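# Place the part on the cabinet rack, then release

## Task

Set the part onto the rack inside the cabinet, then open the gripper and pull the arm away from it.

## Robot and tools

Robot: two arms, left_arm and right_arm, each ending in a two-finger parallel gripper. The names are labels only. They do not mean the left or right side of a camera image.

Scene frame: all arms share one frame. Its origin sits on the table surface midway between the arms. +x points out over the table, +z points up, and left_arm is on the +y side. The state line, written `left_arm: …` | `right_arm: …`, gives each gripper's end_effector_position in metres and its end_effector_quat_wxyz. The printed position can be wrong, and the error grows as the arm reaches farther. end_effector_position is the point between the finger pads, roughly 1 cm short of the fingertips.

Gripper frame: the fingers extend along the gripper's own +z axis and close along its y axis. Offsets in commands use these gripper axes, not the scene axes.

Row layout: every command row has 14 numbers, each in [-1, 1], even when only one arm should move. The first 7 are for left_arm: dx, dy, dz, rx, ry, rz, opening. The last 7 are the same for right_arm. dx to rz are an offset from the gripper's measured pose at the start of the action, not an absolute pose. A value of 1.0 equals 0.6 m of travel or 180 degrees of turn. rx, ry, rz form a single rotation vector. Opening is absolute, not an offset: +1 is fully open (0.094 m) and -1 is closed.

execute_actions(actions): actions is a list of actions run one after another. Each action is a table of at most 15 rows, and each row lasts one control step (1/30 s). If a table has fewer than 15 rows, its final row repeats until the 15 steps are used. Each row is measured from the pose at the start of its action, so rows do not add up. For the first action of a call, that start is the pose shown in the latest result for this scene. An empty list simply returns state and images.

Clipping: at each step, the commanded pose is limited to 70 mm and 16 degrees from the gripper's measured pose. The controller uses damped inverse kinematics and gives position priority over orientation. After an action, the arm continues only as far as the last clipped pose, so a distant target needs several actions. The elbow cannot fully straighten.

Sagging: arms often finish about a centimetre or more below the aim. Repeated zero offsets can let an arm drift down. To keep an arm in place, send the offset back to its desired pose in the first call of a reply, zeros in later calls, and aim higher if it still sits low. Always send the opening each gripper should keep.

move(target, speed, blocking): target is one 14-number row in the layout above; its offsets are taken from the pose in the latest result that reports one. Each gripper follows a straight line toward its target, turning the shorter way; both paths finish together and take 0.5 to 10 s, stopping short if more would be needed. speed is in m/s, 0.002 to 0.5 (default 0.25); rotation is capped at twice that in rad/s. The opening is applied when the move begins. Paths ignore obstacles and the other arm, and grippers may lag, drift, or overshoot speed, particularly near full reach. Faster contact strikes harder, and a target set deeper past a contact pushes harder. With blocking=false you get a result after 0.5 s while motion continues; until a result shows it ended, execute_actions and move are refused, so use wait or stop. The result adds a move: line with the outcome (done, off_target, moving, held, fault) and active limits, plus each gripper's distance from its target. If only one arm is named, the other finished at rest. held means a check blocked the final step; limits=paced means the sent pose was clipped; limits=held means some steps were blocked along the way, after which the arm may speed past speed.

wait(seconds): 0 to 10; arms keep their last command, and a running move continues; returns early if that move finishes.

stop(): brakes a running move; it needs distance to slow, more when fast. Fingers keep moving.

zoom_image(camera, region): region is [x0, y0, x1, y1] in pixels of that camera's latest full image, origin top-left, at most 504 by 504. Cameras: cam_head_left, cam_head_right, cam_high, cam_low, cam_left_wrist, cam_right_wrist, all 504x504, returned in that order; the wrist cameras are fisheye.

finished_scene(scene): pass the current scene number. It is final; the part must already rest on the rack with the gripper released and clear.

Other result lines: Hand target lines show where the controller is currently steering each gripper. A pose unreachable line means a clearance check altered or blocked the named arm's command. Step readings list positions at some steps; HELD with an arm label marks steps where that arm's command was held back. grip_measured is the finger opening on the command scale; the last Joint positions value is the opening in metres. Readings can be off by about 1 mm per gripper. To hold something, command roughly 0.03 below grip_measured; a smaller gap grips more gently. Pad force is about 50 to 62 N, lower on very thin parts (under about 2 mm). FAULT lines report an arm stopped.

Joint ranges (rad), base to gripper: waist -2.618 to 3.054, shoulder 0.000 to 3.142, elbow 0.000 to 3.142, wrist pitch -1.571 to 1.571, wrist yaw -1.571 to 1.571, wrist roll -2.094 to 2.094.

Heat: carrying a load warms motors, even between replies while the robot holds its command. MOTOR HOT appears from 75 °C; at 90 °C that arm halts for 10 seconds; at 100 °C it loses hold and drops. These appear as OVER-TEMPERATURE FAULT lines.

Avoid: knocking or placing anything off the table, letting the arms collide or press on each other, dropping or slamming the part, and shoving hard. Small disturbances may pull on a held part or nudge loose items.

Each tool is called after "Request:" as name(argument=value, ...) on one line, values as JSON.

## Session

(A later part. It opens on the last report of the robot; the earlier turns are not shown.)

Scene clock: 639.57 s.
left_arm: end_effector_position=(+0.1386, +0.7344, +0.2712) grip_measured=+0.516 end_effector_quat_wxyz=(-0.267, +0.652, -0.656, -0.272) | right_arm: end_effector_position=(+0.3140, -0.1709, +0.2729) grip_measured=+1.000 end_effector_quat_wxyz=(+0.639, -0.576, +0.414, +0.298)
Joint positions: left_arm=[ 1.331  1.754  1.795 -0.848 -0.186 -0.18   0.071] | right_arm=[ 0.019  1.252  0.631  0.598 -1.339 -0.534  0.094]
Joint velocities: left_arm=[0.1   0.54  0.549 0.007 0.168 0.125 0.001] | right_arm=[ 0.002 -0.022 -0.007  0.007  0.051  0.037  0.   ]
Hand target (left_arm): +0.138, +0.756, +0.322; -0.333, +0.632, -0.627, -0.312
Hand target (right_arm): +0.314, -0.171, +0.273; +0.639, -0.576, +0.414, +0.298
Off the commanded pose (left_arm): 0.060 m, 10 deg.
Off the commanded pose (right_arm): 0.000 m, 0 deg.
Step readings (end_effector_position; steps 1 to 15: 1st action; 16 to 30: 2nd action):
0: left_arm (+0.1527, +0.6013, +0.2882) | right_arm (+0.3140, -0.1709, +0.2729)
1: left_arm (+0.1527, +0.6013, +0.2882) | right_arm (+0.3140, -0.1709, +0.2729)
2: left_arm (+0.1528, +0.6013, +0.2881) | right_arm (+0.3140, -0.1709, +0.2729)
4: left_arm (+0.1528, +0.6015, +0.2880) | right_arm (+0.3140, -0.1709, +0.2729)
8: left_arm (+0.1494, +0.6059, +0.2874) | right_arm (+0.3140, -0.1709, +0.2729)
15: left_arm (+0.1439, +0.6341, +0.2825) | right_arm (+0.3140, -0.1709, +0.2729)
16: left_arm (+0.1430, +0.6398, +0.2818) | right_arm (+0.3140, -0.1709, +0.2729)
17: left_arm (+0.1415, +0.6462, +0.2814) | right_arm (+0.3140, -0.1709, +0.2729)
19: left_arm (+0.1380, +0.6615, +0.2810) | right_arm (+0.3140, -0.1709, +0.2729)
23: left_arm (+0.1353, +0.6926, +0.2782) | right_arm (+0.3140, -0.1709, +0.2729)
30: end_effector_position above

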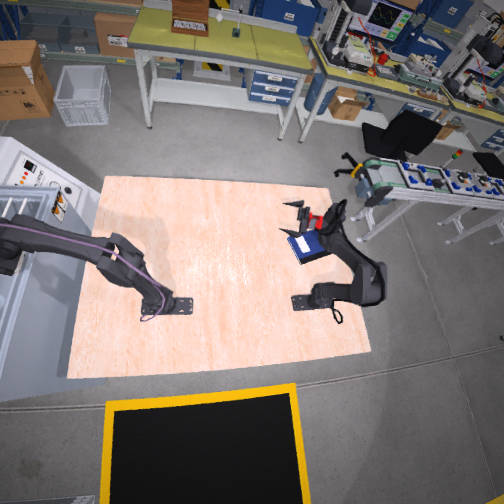

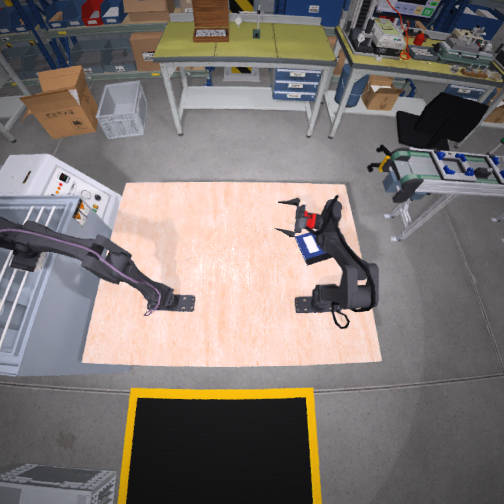

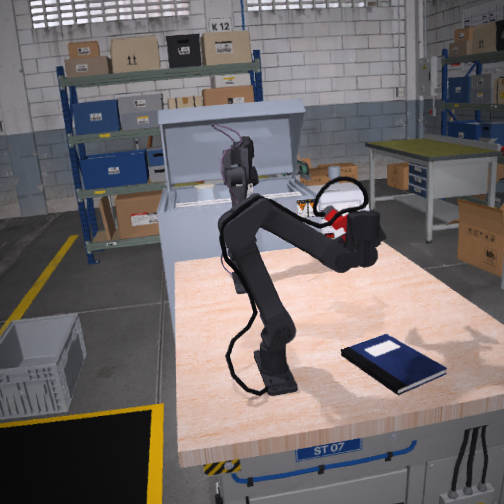

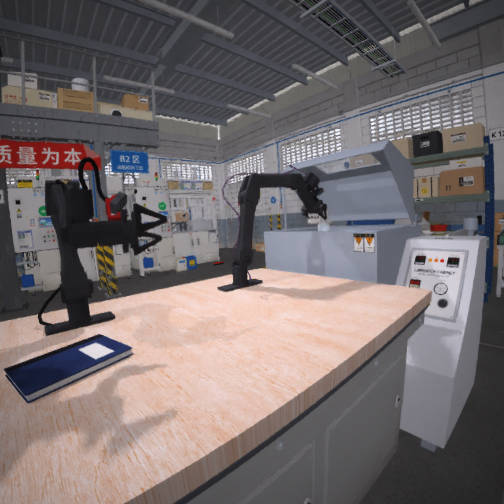

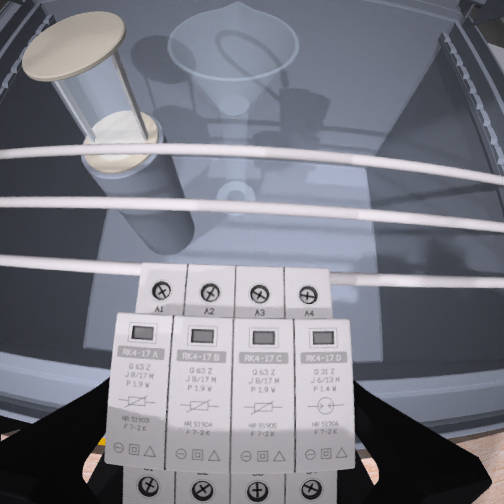

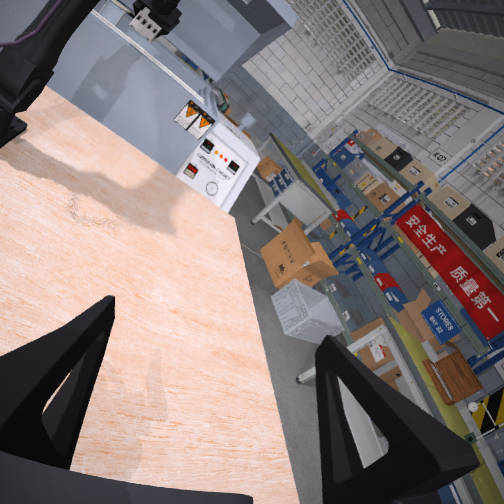

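Request:
execute_actions(actions=[])

Scene clock: 668.23 s.
left_arm: end_effector_position=(+0.1401, +0.7450, +0.2698) grip_measured=+0.516 end_effector_quat_wxyz=(-0.272, +0.648, -0.658, -0.271) | right_arm: end_effector_position=(+0.3140, -0.1709, +0.2729) grip_measured=+1.000 end_effector_quat_wxyz=(+0.639, -0.576, +0.414, +0.298)
Joint positions: left_arm=[ 1.339  1.789  1.828 -0.838 -0.171 -0.168  0.071] | right_arm=[ 0.019  1.252  0.631  0.598 -1.339 -0.534  0.094]
Joint velocities: left_arm=[-0.027 -0.012  0.002 -0.095 -0.051  0.007 -0.   ] | right_arm=[ 0.007  0.007 -0.002 -0.037  0.007 -0.051  0.   ]
Hand target (left_arm): +0.138, +0.756, +0.322; -0.333, +0.632, -0.627, -0.312
Hand target (right_arm): +0.314, -0.171, +0.273; +0.639, -0.576, +0.414, +0.298
Off the commanded pose (left_arm): 0.057 m, 9 deg.
Off the commanded pose (right_arm): 0.000 m, 0 deg.

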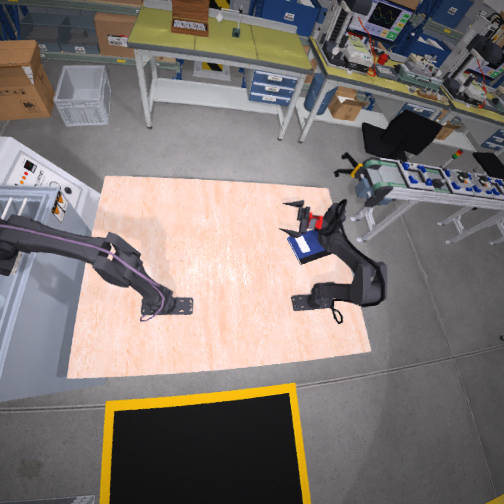

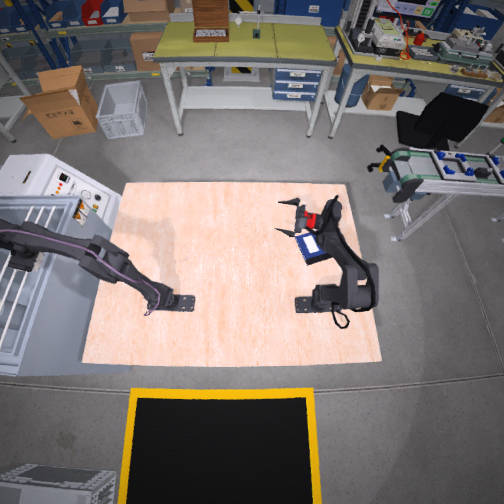

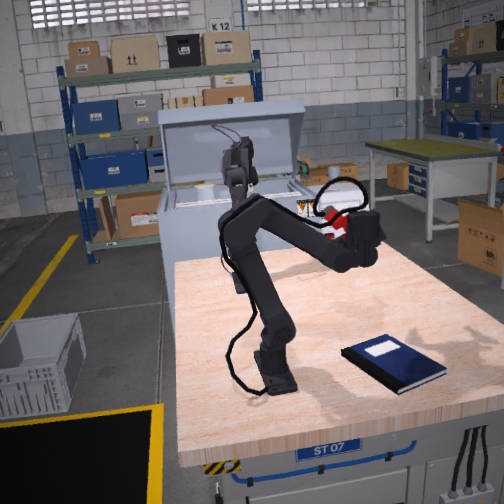

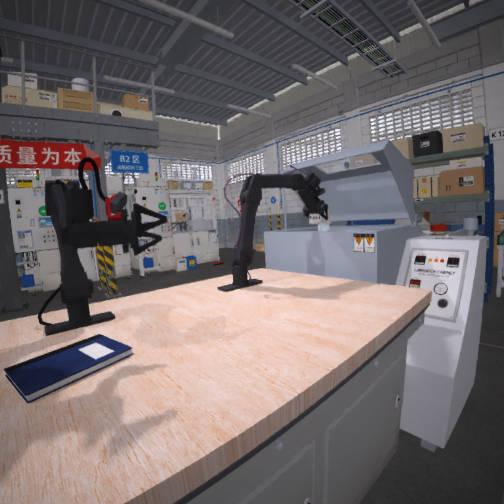

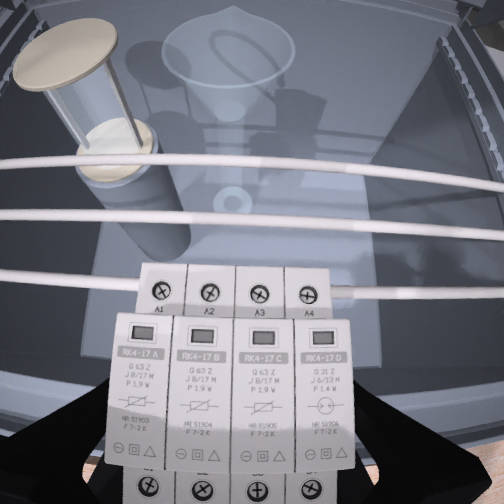

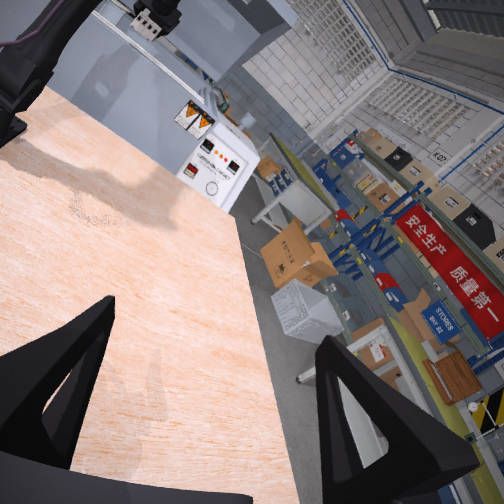

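Request:
execute_actions(actions=[[[-0.0751,0.004,-0.0473,0.0054,-0.0508,-0.0095,0.44,0,0,0,0,0,0,1],[-0.0770,0.004,-0.0454,0.0055,-0.0513,-0.0094,0.44,0,0,0,0,0,0,1],[-0.0799,0.0041,-0.0425,0.0057,-0.0522,-0.0093,0.44,0,0,0,0,0,0,1],[-0.0837,0.0042,-0.0387,0.0059,-0.0532,-0.0091,0.44,0,0,0,0,0,0,1],[-0.0881,0.0043,-0.0342,0.0062,-0.0545,-0.009,0.44,0,0,0,0,0,0,1],[-0.0930,0.0044,-0.0293,0.0065,-0.0559,-0.0088,0.44,0,0,0,0,0,0,1],[-0.0982,0.0045,-0.0241,0.0068,-0.0574,-0.0086,0.44,0,0,0,0,0,0,1],[-0.1035,0.0046,-0.0187,0.007,-0.0589,-0.0084,0.44,0,0,0,0,0,0,1],[-0.1087,0.0047,-0.0135,0.0073,-0.0603,-0.0082,0.44,0,0,0,0,0,0,1],[-0.1136,0.0047,-0.0086,0.0076,-0.0617,-0.008,0.44,0,0,0,0,0,0,1],[-0.1180,0.0048,-0.0041,0.0079,-0.063,-0.0078,0.44,0,0,0,0,0,0,1],[-0.1218,0.0049,-0.0003,0.0081,-0.064,-0.0077,0.44,0,0,0,0,0,0,1],[-0.1247,0.005,0.0026,0.0083,-0.0649,-0.0076,0.44,0,0,0,0,0,0,1],[-0.1266,0.005,0.0045,0.0084,-0.0654,-0.0075,0.44,0,0,0,0,0,0,1],[-0.1273,0.005,0.0052,0.0084,-0.0656,-0.0075,0.44,0,0,0,0,0,0,1]]])

Request:
wait(seconds=0.5)

Scene clock: 776.63 s.
left_arm: end_effector_position=(+0.1380, +0.7743, +0.2721) grip_measured=+0.516 end_effector_quat_wxyz=(-0.286, +0.642, -0.653, -0.280) | right_arm: end_effector_position=(+0.3140, -0.1709, +0.2729) grip_measured=+1.000 end_effector_quat_wxyz=(+0.639, -0.576, +0.414, +0.298)
Joint positions: left_arm=[ 1.363  1.874  1.919 -0.804 -0.154 -0.145  0.071] | right_arm=[ 0.019  1.252  0.631  0.598 -1.339 -0.534  0.094]
Joint velocities: left_arm=[ 0.042  0.291  0.198  0.168  0.007  0.081 -0.001] | right_arm=[-0.002 -0.012  0.002  0.022  0.022  0.007  0.   ]
Hand target (left_arm): +0.137, +0.793, +0.322; -0.349, +0.621, -0.623, -0.324
Hand target (right_arm): +0.314, -0.171, +0.273; +0.639, -0.576, +0.414, +0.298
Off the commanded pose (left_arm): 0.056 m, 10 deg.
Off the commanded pose (right_arm): 0.000 m, 0 deg.
Step readings (end_effector_position):
0: left_arm (+0.1401, +0.7450, +0.2698) | right_arm (+0.3140, -0.1709, +0.2729)
1: left_arm (+0.1401, +0.7450, +0.2698) | right_arm (+0.3140, -0.1709, +0.2729)
2: left_arm (+0.1402, +0.7450, +0.2698) | right_arm (+0.3140, -0.1709, +0.2729)
4: left_arm (+0.1403, +0.7450, +0.2698) | right_arm (+0.3140, -0.1709, +0.2729)
8: left_arm (+0.1405, +0.7485, +0.2714) | right_arm (+0.3140, -0.1709, +0.2729)
15: end_effector_position above

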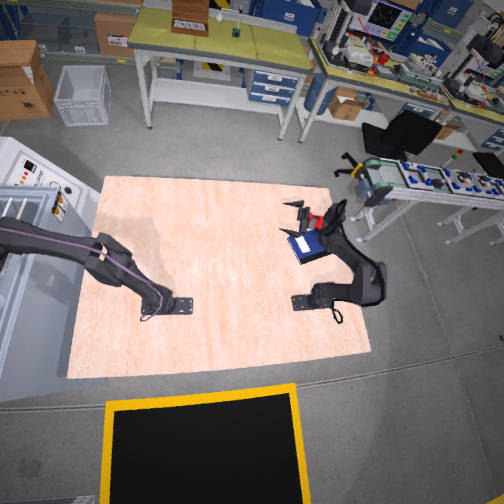

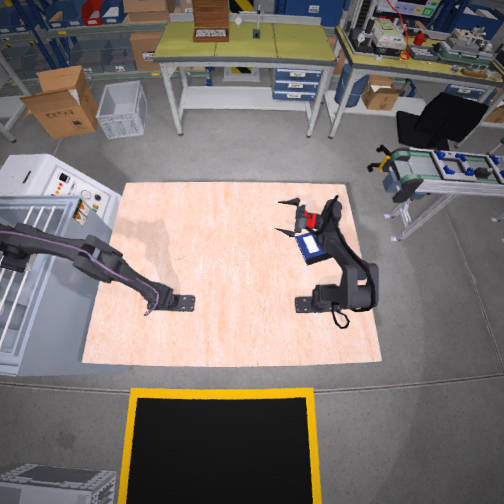

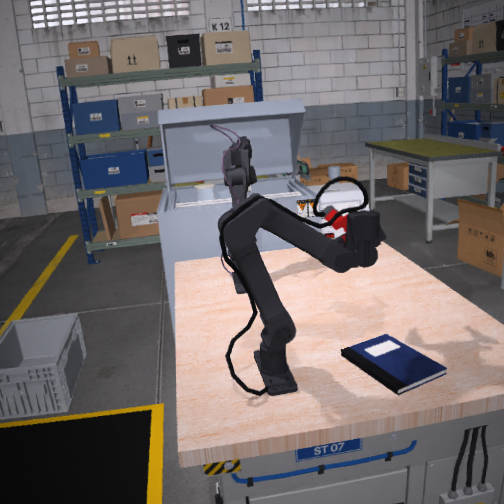

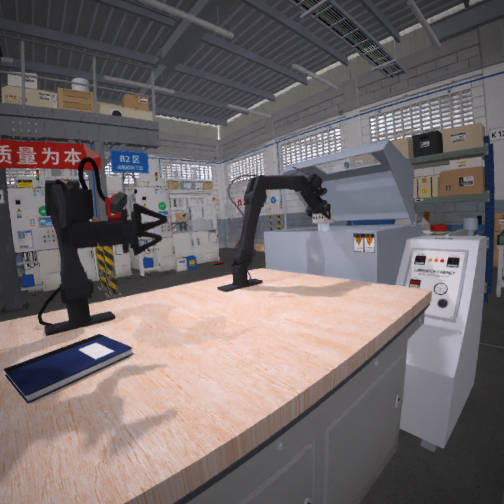

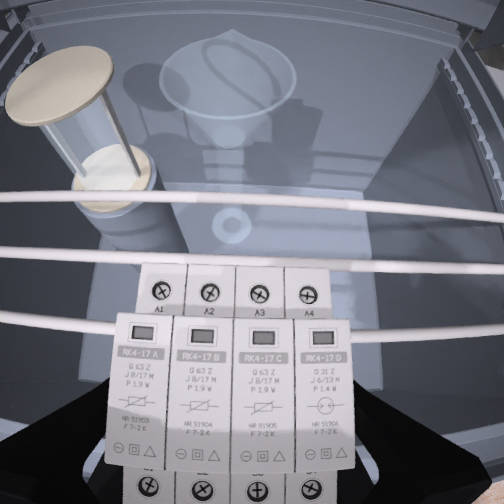

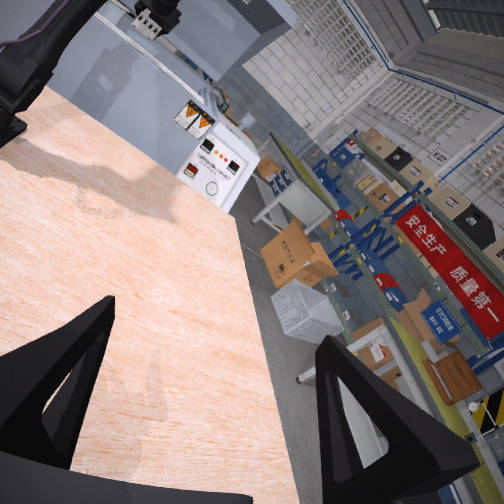

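Scene clock: 777.13 s.
left_arm: end_effector_position=(+0.1392, +0.7806, +0.2638) grip_measured=+0.516 end_effector_quat_wxyz=(-0.283, +0.641, -0.657, -0.277) | right_arm: end_effector_position=(+0.3140, -0.1709, +0.2729) grip_measured=+1.000 end_effector_quat_wxyz=(+0.639, -0.576, +0.414, +0.298)
Joint positions: left_arm=[ 1.366  1.9    1.926 -0.793 -0.147 -0.139  0.071] | right_arm=[ 0.019  1.252  0.631  0.598 -1.339 -0.534  0.094]
Joint velocities: left_arm=[-0.007  0.012 -0.007  0.037 -0.007 -0.022 -0.   ] | right_arm=[-0.002  0.007 -0.017  0.007  0.022 -0.007  0.   ]
Hand target (left_arm): +0.137, +0.793, +0.322; -0.349, +0.621, -0.623, -0.324
Hand target (right_arm): +0.314, -0.171, +0.273; +0.639, -0.576, +0.414, +0.298
Off the commanded pose (left_arm): 0.061 m, 10 deg.
Off the commanded pose (right_arm): 0.000 m, 0 deg.
wait: 0.50 s; at rest by 0.33 s

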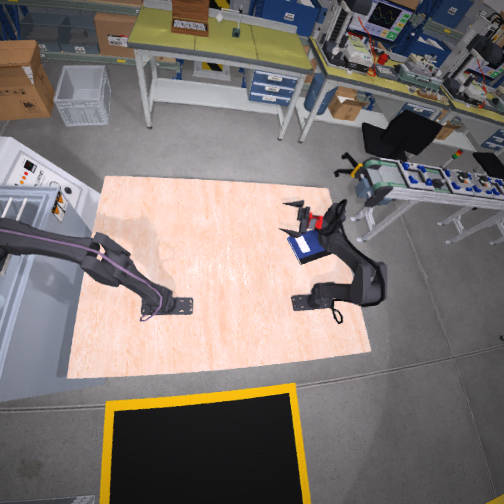

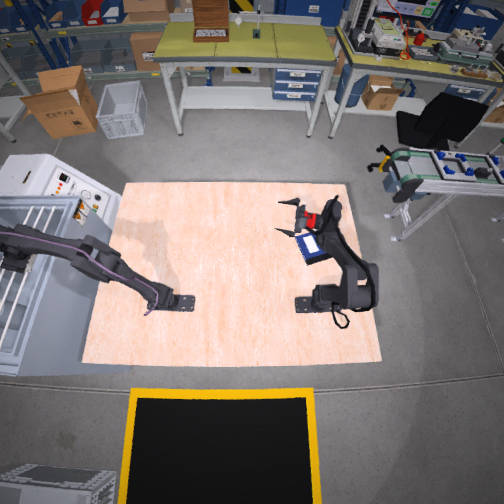

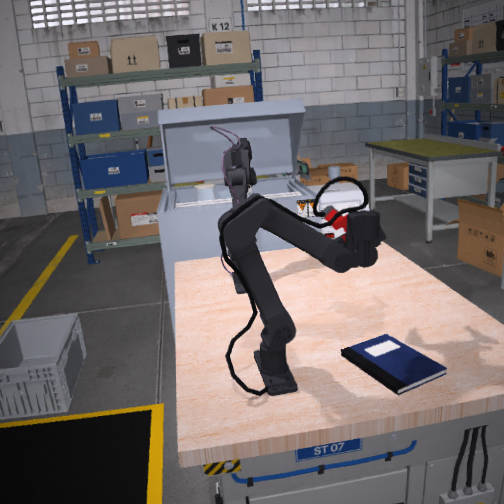

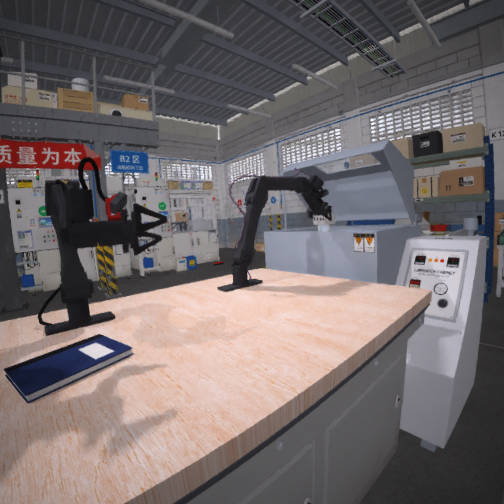

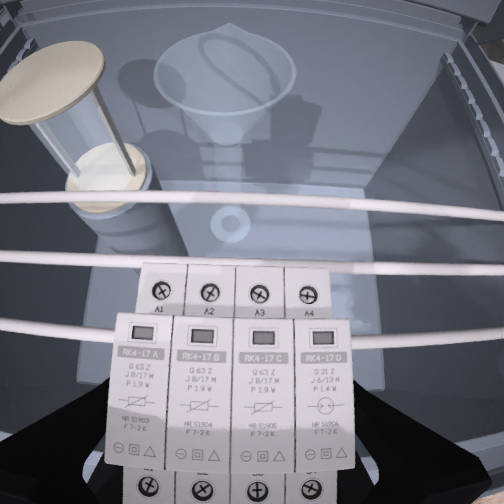

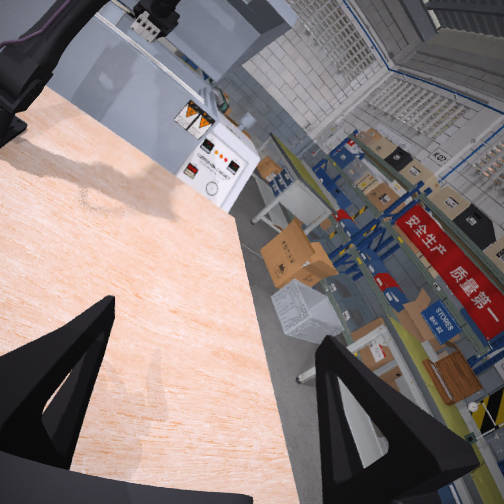

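Request:
execute_actions(actions=[[[-0.0855,0.004,-0.0496,0.0049,-0.0567,-0.0087,0.44,0,0,0,0,0,0,1],[-0.0871,0.0041,-0.0458,0.0049,-0.0572,-0.0087,0.44,0,0,0,0,0,0,1],[-0.0895,0.0043,-0.0401,0.0049,-0.0578,-0.0087,0.44,0,0,0,0,0,0,1],[-0.0922,0.0045,-0.0334,0.0049,-0.0586,-0.0087,0.44,0,0,0,0,0,0,1],[-0.0954,0.0046,-0.0257,0.0049,-0.0595,-0.0087,0.44,0,0,0,0,0,0,1],[-0.0990,0.0049,-0.0172,0.0049,-0.0605,-0.0087,0.44,0,0,0,0,0,0,1],[-0.1025,0.0051,-0.0086,0.0049,-0.0615,-0.0087,0.44,0,0,0,0,0,0,1],[-0.1061,0.0053,0.0,0.0049,-0.0624,-0.0087,0.44,0,0,0,0,0,0,1],[-0.1096,0.0055,0.0086,0.0049,-0.0634,-0.0087,0.44,0,0,0,0,0,0,1],[-0.1132,0.0057,0.0172,0.0049,-0.0644,-0.0087,0.44,0,0,0,0,0,0,1],[-0.1164,0.0059,0.0248,0.0049,-0.0653,-0.0087,0.44,0,0,0,0,0,0,1],[-0.1192,0.0061,0.0315,0.0049,-0.0661,-0.0087,0.44,0,0,0,0,0,0,1],[-0.1215,0.0062,0.0372,0.0049,-0.0667,-0.0087,0.44,0,0,0,0,0,0,1],[-0.1233,0.0063,0.0415,0.0049,-0.0672,-0.0087,0.44,0,0,0,0,0,0,1],[-0.1243,0.0064,0.0439,0.0049,-0.0675,-0.0087,0.44,0,0,0,0,0,0,1]]])

Request:
wait(seconds=0.5)

Scene clock: 853.00 s.
left_arm: end_effector_position=(+0.1377, +0.8201, +0.2471) grip_measured=+0.516 end_effector_quat_wxyz=(-0.294, +0.638, -0.651, -0.287) | right_arm: end_effector_position=(+0.3140, -0.1709, +0.2729) grip_measured=+1.000 end_effector_quat_wxyz=(+0.639, -0.576, +0.414, +0.298)
Joint positions: left_arm=[ 1.388  2.024  2.009 -0.718 -0.136 -0.123  0.071] | right_arm=[ 0.019  1.252  0.631  0.598 -1.339 -0.534  0.094]
Joint velocities: left_arm=[ 0.076  0.452  0.222  0.125  0.022  0.022 -0.   ] | right_arm=[-0.007 -0.002 -0.007 -0.051  0.051 -0.051  0.   ]
Hand target (left_arm): +0.136, +0.841, +0.301; -0.359, +0.615, -0.617, -0.334
Hand target (right_arm): +0.314, -0.171, +0.273; +0.639, -0.576, +0.414, +0.298
Off the commanded pose (left_arm): 0.061 m, 10 deg.
Off the commanded pose (right_arm): 0.000 m, 0 deg.
Step readings (end_effector_position):
0: left_arm (+0.1392, +0.7806, +0.2638) | right_arm (+0.3140, -0.1709, +0.2729)
1: left_arm (+0.1392, +0.7806, +0.2638) | right_arm (+0.3140, -0.1709, +0.2729)
2: left_arm (+0.1392, +0.7806, +0.2638) | right_arm (+0.3140, -0.1709, +0.2729)
4: left_arm (+0.1394, +0.7808, +0.2641) | right_arm (+0.3140, -0.1709, +0.2729)
8: left_arm (+0.1398, +0.7869, +0.2639) | right_arm (+0.3140, -0.1709, +0.2729)
15: end_effector_position above

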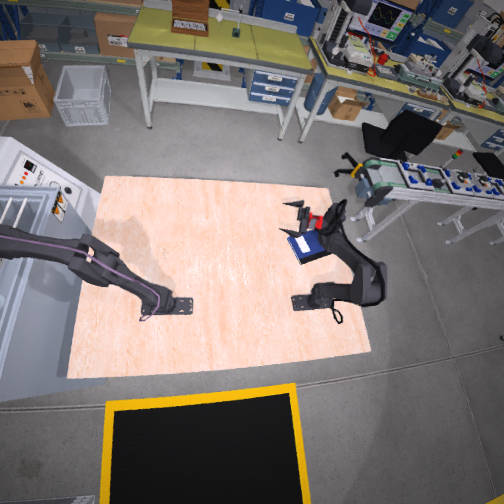

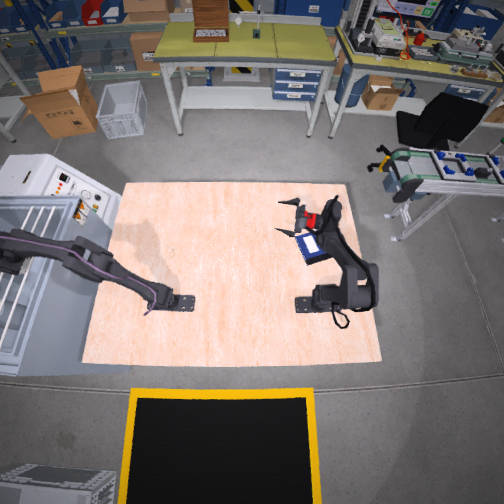

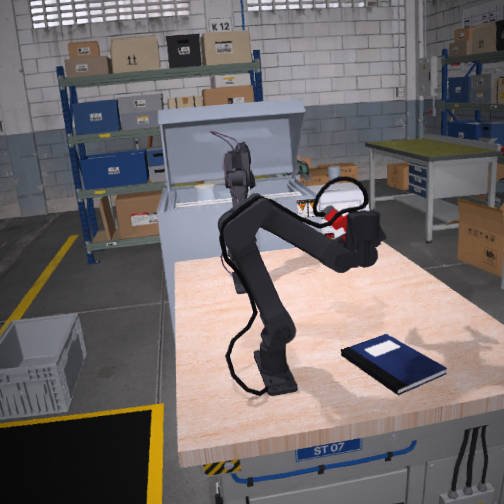

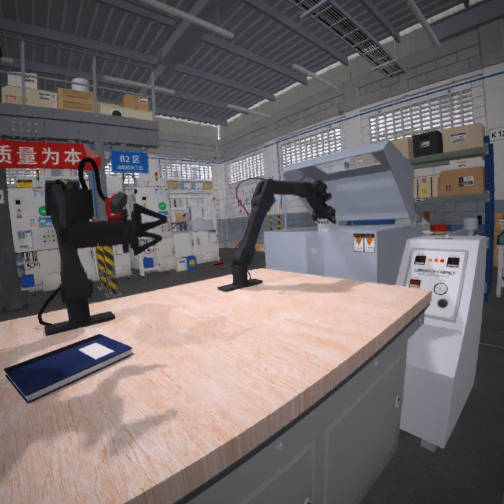

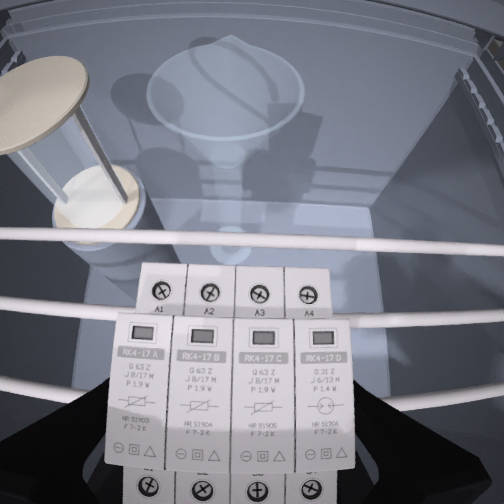

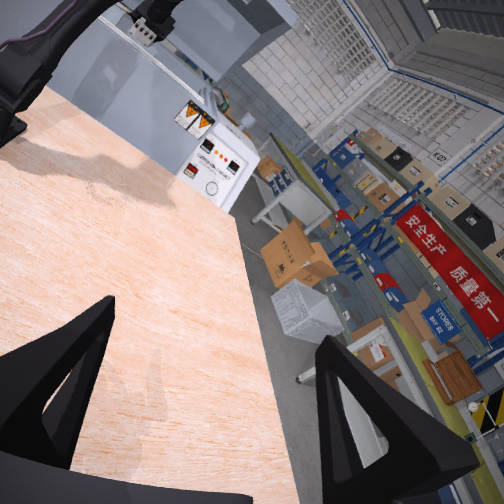

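Scene clock: 853.50 s.
left_arm: end_effector_position=(+0.1384, +0.8290, +0.2318) grip_measured=+0.516 end_effector_quat_wxyz=(-0.288, +0.639, -0.655, -0.282) | right_arm: end_effector_position=(+0.3140, -0.1709, +0.2729) grip_measured=+1.000 end_effector_quat_wxyz=(+0.639, -0.576, +0.414, +0.298)
Joint positions: left_arm=[ 1.391  2.066  2.021 -0.703 -0.131 -0.119  0.071] | right_arm=[ 0.019  1.252  0.631  0.598 -1.339 -0.534  0.094]
Joint velocities: left_arm=[-0.002 -0.012 -0.002 -0.037 -0.007  0.022  0.   ] | right_arm=[-0.007 -0.012 -0.012  0.022  0.066 -0.066  0.   ]
Hand target (left_arm): +0.136, +0.841, +0.301; -0.359, +0.615, -0.618, -0.334
Hand target (right_arm): +0.314, -0.171, +0.273; +0.639, -0.576, +0.414, +0.298
Off the commanded pose (left_arm): 0.072 m, 11 deg.
Off the commanded pose (right_arm): 0.000 m, 0 deg.
wait: 0.50 s; no rest

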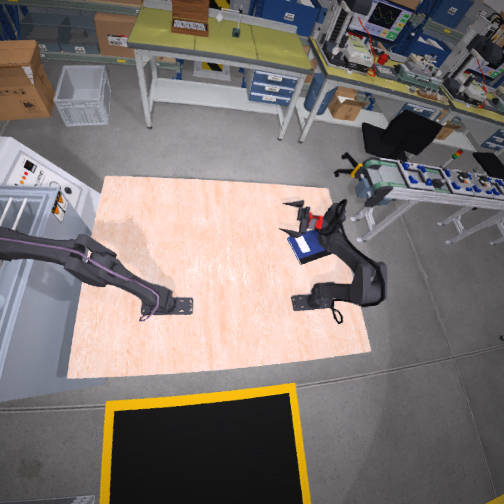

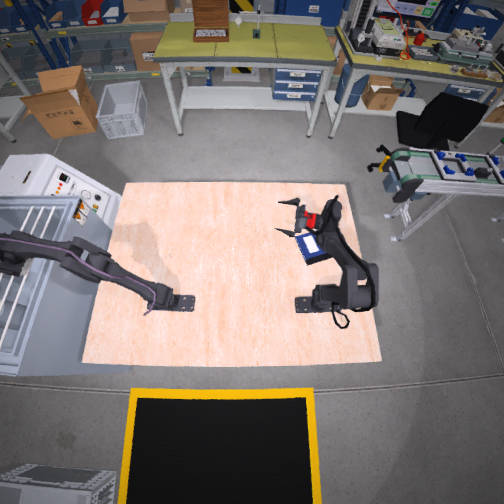

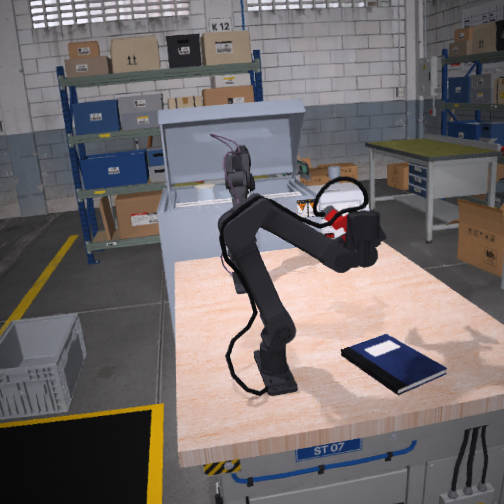

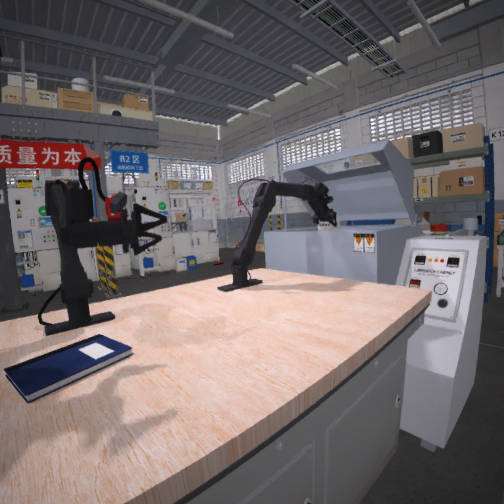

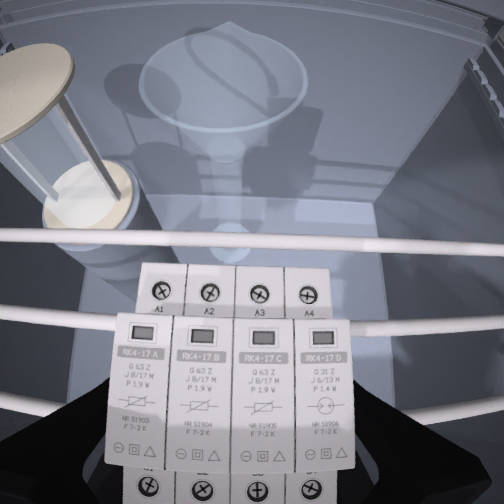

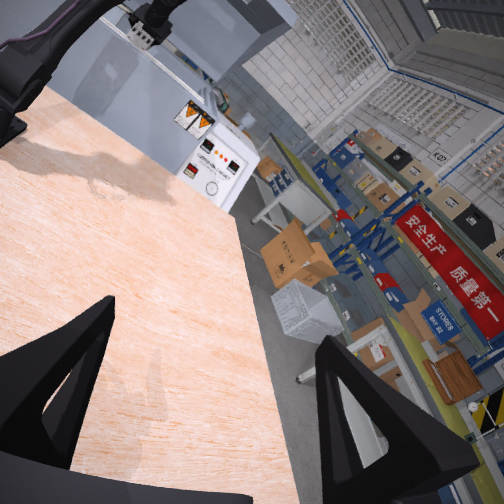

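Request:
zoom_image(camera="cam_left_wrist", region=[0, 200, 504, 504])

Request:
execute_actions(actions=[])

Region (0, 200, 504, 504) of cam_left_wrist's 504x504 image, scaled by 1.000; it fills the top 304 rows of this view, and the rest is white.

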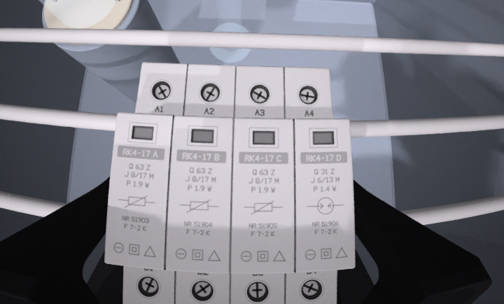

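Scene clock: 866.87 s.
left_arm: end_effector_position=(+0.1384, +0.8290, +0.2318) grip_measured=+0.516 end_effector_quat_wxyz=(-0.288, +0.639, -0.655, -0.282) | right_arm: end_effector_position=(+0.3140, -0.1709, +0.2729) grip_measured=+1.000 end_effector_quat_wxyz=(+0.639, -0.576, +0.414, +0.298)
Joint positions: left_arm=[ 1.391  2.066  2.021 -0.703 -0.131 -0.119  0.071] | right_arm=[ 0.019  1.252  0.631  0.598 -1.339 -0.534  0.094]
Joint velocities: left_arm=[ 0.007 -0.017 -0.007  0.007 -0.037  0.037 -0.001] | right_arm=[-0.007  0.002 -0.032 -0.037 -0.066  0.007  0.   ]
Hand target (left_arm): +0.136, +0.841, +0.301; -0.359, +0.615, -0.617, -0.334
Hand target (right_arm): +0.314, -0.171, +0.273; +0.639, -0.576, +0.414, +0.298
Off the commanded pose (left_arm): 0.072 m, 11 deg.
Off the commanded pose (right_arm): 0.000 m, 0 deg.

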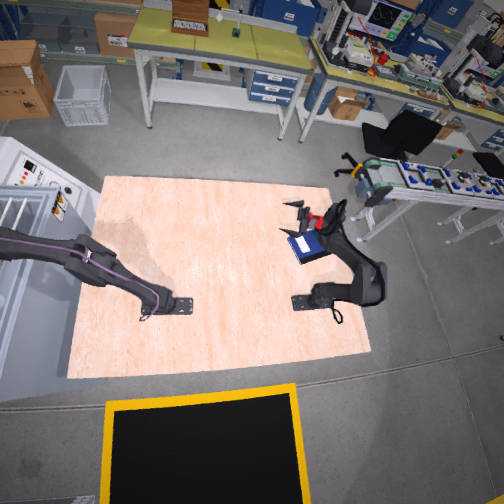

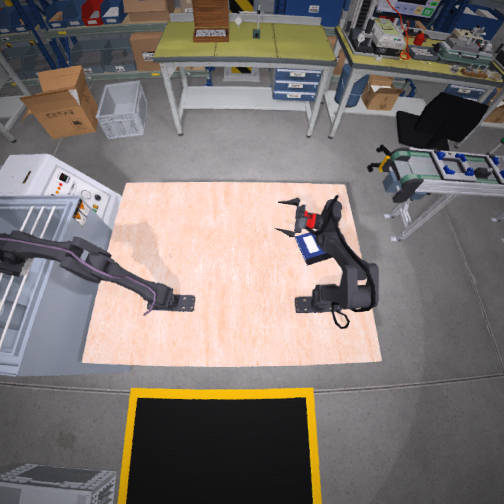

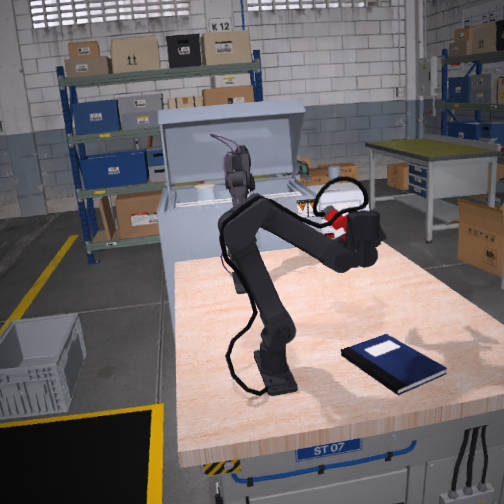

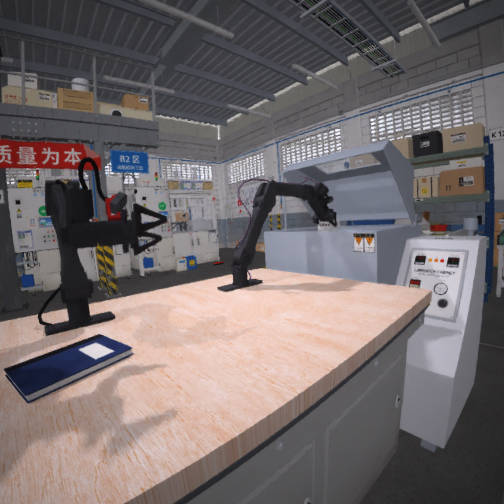

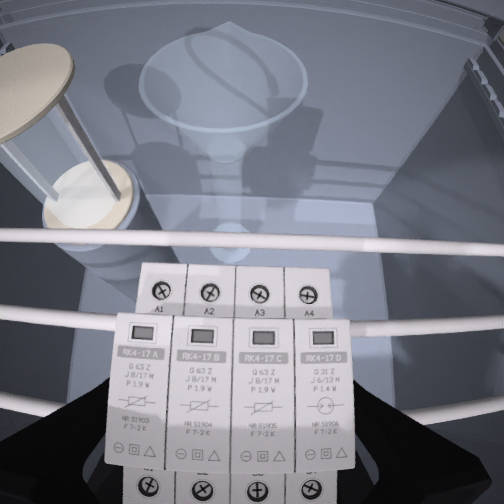

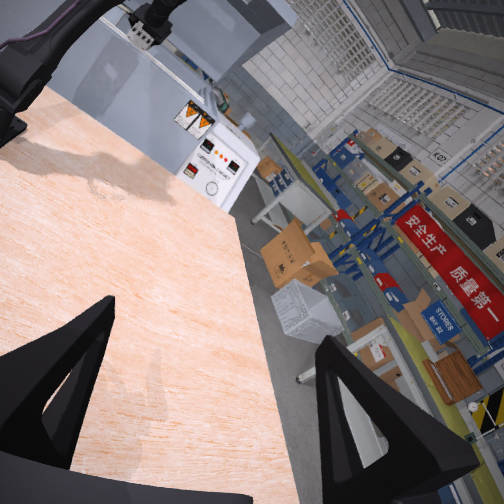

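Request:
execute_actions(actions=[[[-0.0976,0.0045,-0.0621,0.0048,-0.062,-0.0086,0.44,0,0,0,0,0,0,1],[-0.0966,0.0045,-0.0612,0.0048,-0.062,-0.0086,0.44,0,0,0,0,0,0,1],[-0.0956,0.0045,-0.0603,0.0048,-0.062,-0.0086,0.44,0,0,0,0,0,0,1],[-0.0946,0.0045,-0.0594,0.0048,-0.062,-0.0086,0.44,0,0,0,0,0,0,1],[-0.0936,0.0045,-0.0585,0.0048,-0.062,-0.0086,0.44,0,0,0,0,0,0,1],[-0.0926,0.0045,-0.0576,0.0048,-0.062,-0.0086,0.44,0,0,0,0,0,0,1],[-0.0916,0.0045,-0.0567,0.0048,-0.062,-0.0086,0.44,0,0,0,0,0,0,1],[-0.0906,0.0045,-0.0558,0.0048,-0.062,-0.0086,0.44,0,0,0,0,0,0,1],[-0.0896,0.0045,-0.0549,0.0048,-0.062,-0.0086,0.44,0,0,0,0,0,0,1],[-0.0886,0.0045,-0.054,0.0048,-0.062,-0.0086,0.44,0,0,0,0,0,0,1],[-0.0876,0.0045,-0.0531,0.0048,-0.062,-0.0086,0.44,0,0,0,0,0,0,1],[-0.0866,0.0045,-0.0522,0.0048,-0.062,-0.0086,0.44,0,0,0,0,0,0,1],[-0.0856,0.0045,-0.0513,0.0048,-0.062,-0.0086,0.44,0,0,0,0,0,0,1],[-0.0846,0.0045,-0.0504,0.0048,-0.062,-0.0086,0.44,0,0,0,0,0,0,1],[-0.0836,0.0045,-0.0495,0.0048,-0.062,-0.0086,0.44,0,0,0,0,0,0,1]]])

Request:
wait(seconds=0.4)

Scene clock: 912.43 s.
left_arm: end_effector_position=(+0.1378, +0.8263, +0.2354) grip_measured=+0.516 end_effector_quat_wxyz=(-0.296, +0.637, -0.651, -0.288) | right_arm: end_effector_position=(+0.3140, -0.1709, +0.2729) grip_measured=+1.000 end_effector_quat_wxyz=(+0.639, -0.576, +0.414, +0.298)
Joint positions: left_arm=[ 1.391  2.037  1.977 -0.667 -0.131 -0.119  0.071] | right_arm=[ 0.019  1.252  0.631  0.598 -1.339 -0.534  0.094]
Joint velocities: left_arm=[-0.022 -0.007 -0.164  0.066  0.051 -0.037  0.001] | right_arm=[-0.002  0.002 -0.007 -0.037  0.066 -0.022  0.   ]
Hand target (left_arm): +0.136, +0.836, +0.290; -0.358, +0.616, -0.618, -0.332
Hand target (right_arm): +0.314, -0.171, +0.273; +0.639, -0.576, +0.414, +0.298
Off the commanded pose (left_arm): 0.055 m, 10 deg.
Off the commanded pose (right_arm): 0.000 m, 0 deg.
Step readings (end_effector_position):
0: left_arm (+0.1384, +0.8290, +0.2318) | right_arm (+0.3140, -0.1709, +0.2729)
1: left_arm (+0.1383, +0.8288, +0.2325) | right_arm (+0.3140, -0.1709, +0.2729)
2: left_arm (+0.1382, +0.8282, +0.2327) | right_arm (+0.3140, -0.1709, +0.2729)
4: left_arm (+0.1379, +0.8267, +0.2346) | right_arm (+0.3140, -0.1709, +0.2729)
8: left_arm (+0.1377, +0.8255, +0.2393) | right_arm (+0.3140, -0.1709, +0.2729)
15: end_effector_position above

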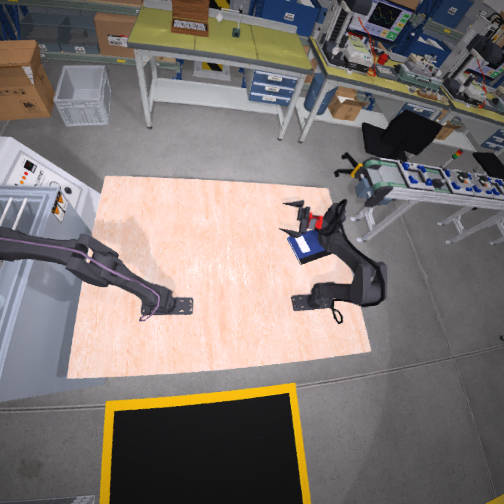

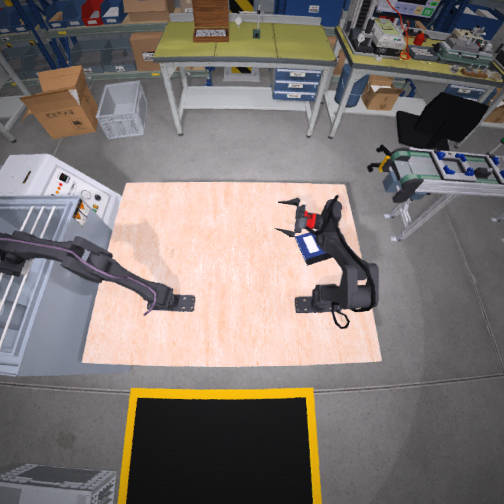

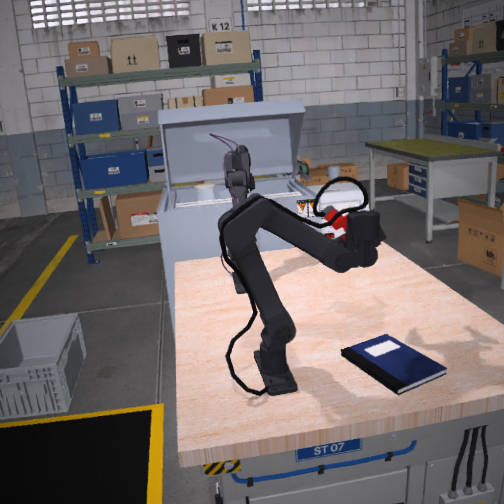

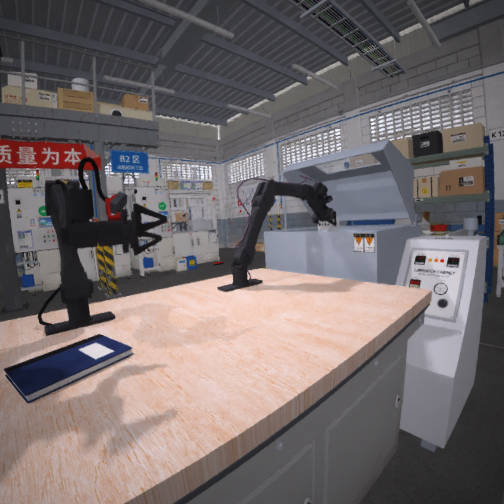

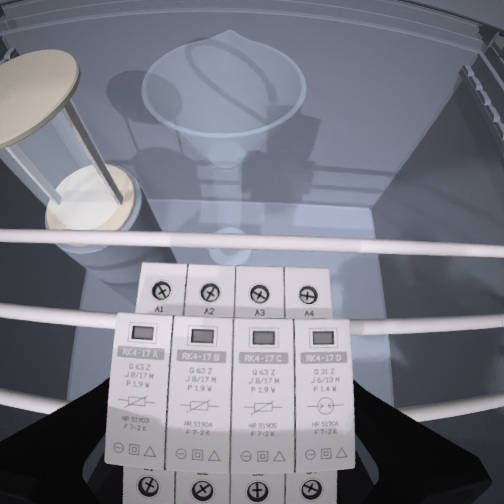

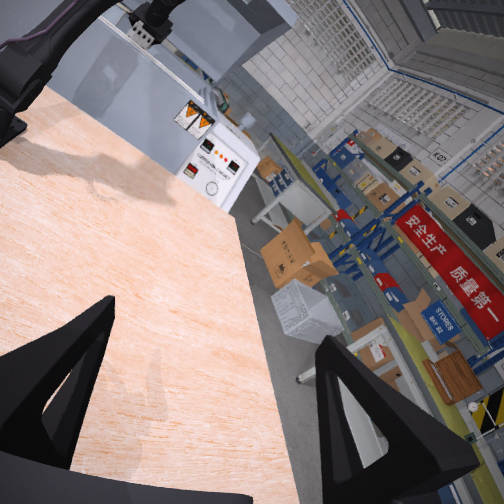

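Scene clock: 912.83 s.
left_arm: end_effector_position=(+0.1377, +0.8259, +0.2309) grip_measured=+0.516 end_effector_quat_wxyz=(-0.294, +0.637, -0.652, -0.286) | right_arm: end_effector_position=(+0.3140, -0.1709, +0.2729) grip_measured=+1.000 end_effector_quat_wxyz=(+0.639, -0.576, +0.414, +0.298)
Joint positions: left_arm=[ 1.391  2.037  1.963 -0.66  -0.131 -0.119  0.071] | right_arm=[ 0.019  1.252  0.631  0.598 -1.339 -0.534  0.094]
Joint velocities: left_arm=[-0.027 -0.017  0.002  0.051 -0.081 -0.007  0.   ] | right_arm=[ 0.002  0.012  0.002 -0.007  0.095  0.037  0.   ]
Hand target (left_arm): +0.136, +0.836, +0.290; -0.358, +0.616, -0.618, -0.332
Hand target (right_arm): +0.314, -0.171, +0.273; +0.639, -0.576, +0.414, +0.298
Off the commanded pose (left_arm): 0.060 m, 10 deg.
Off the commanded pose (right_arm): 0.000 m, 0 deg.
wait: 0.40 s; at rest by 0.27 s

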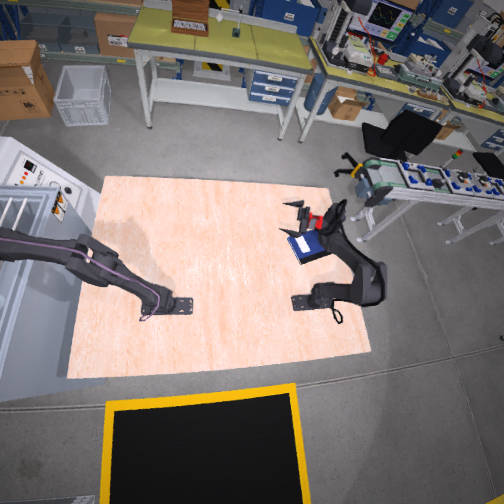

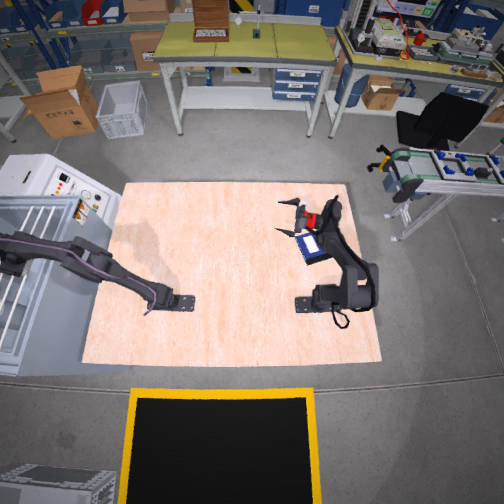

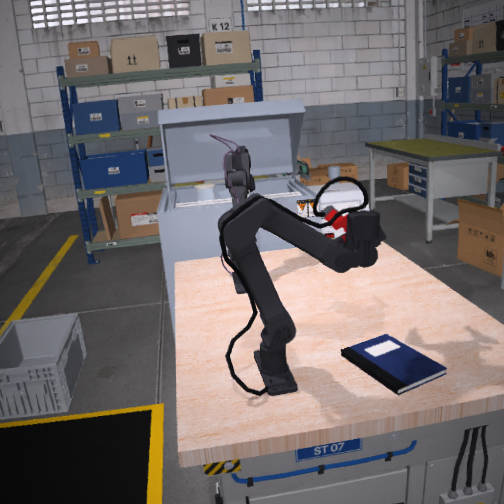

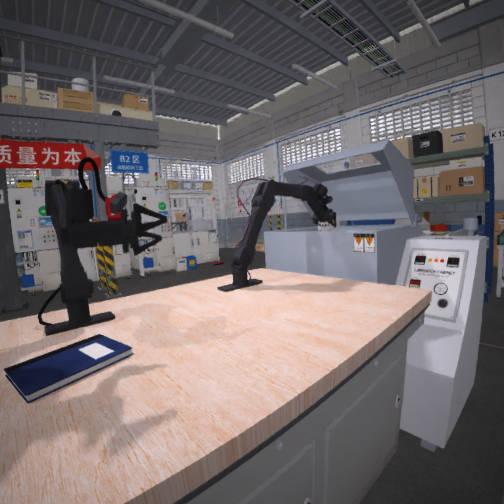

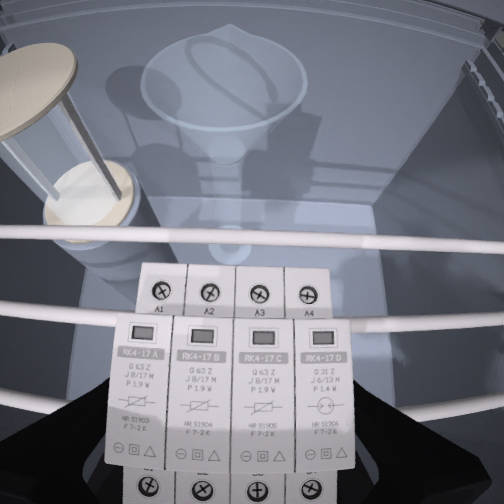

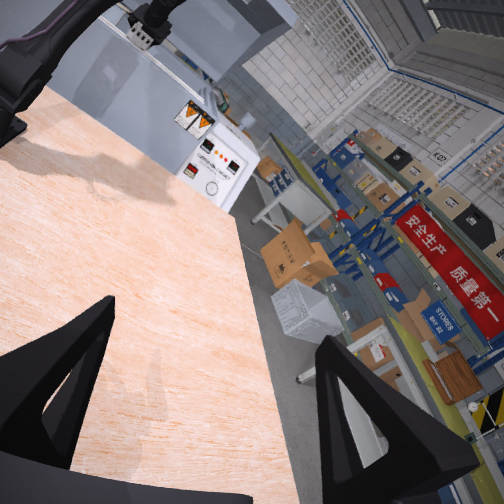

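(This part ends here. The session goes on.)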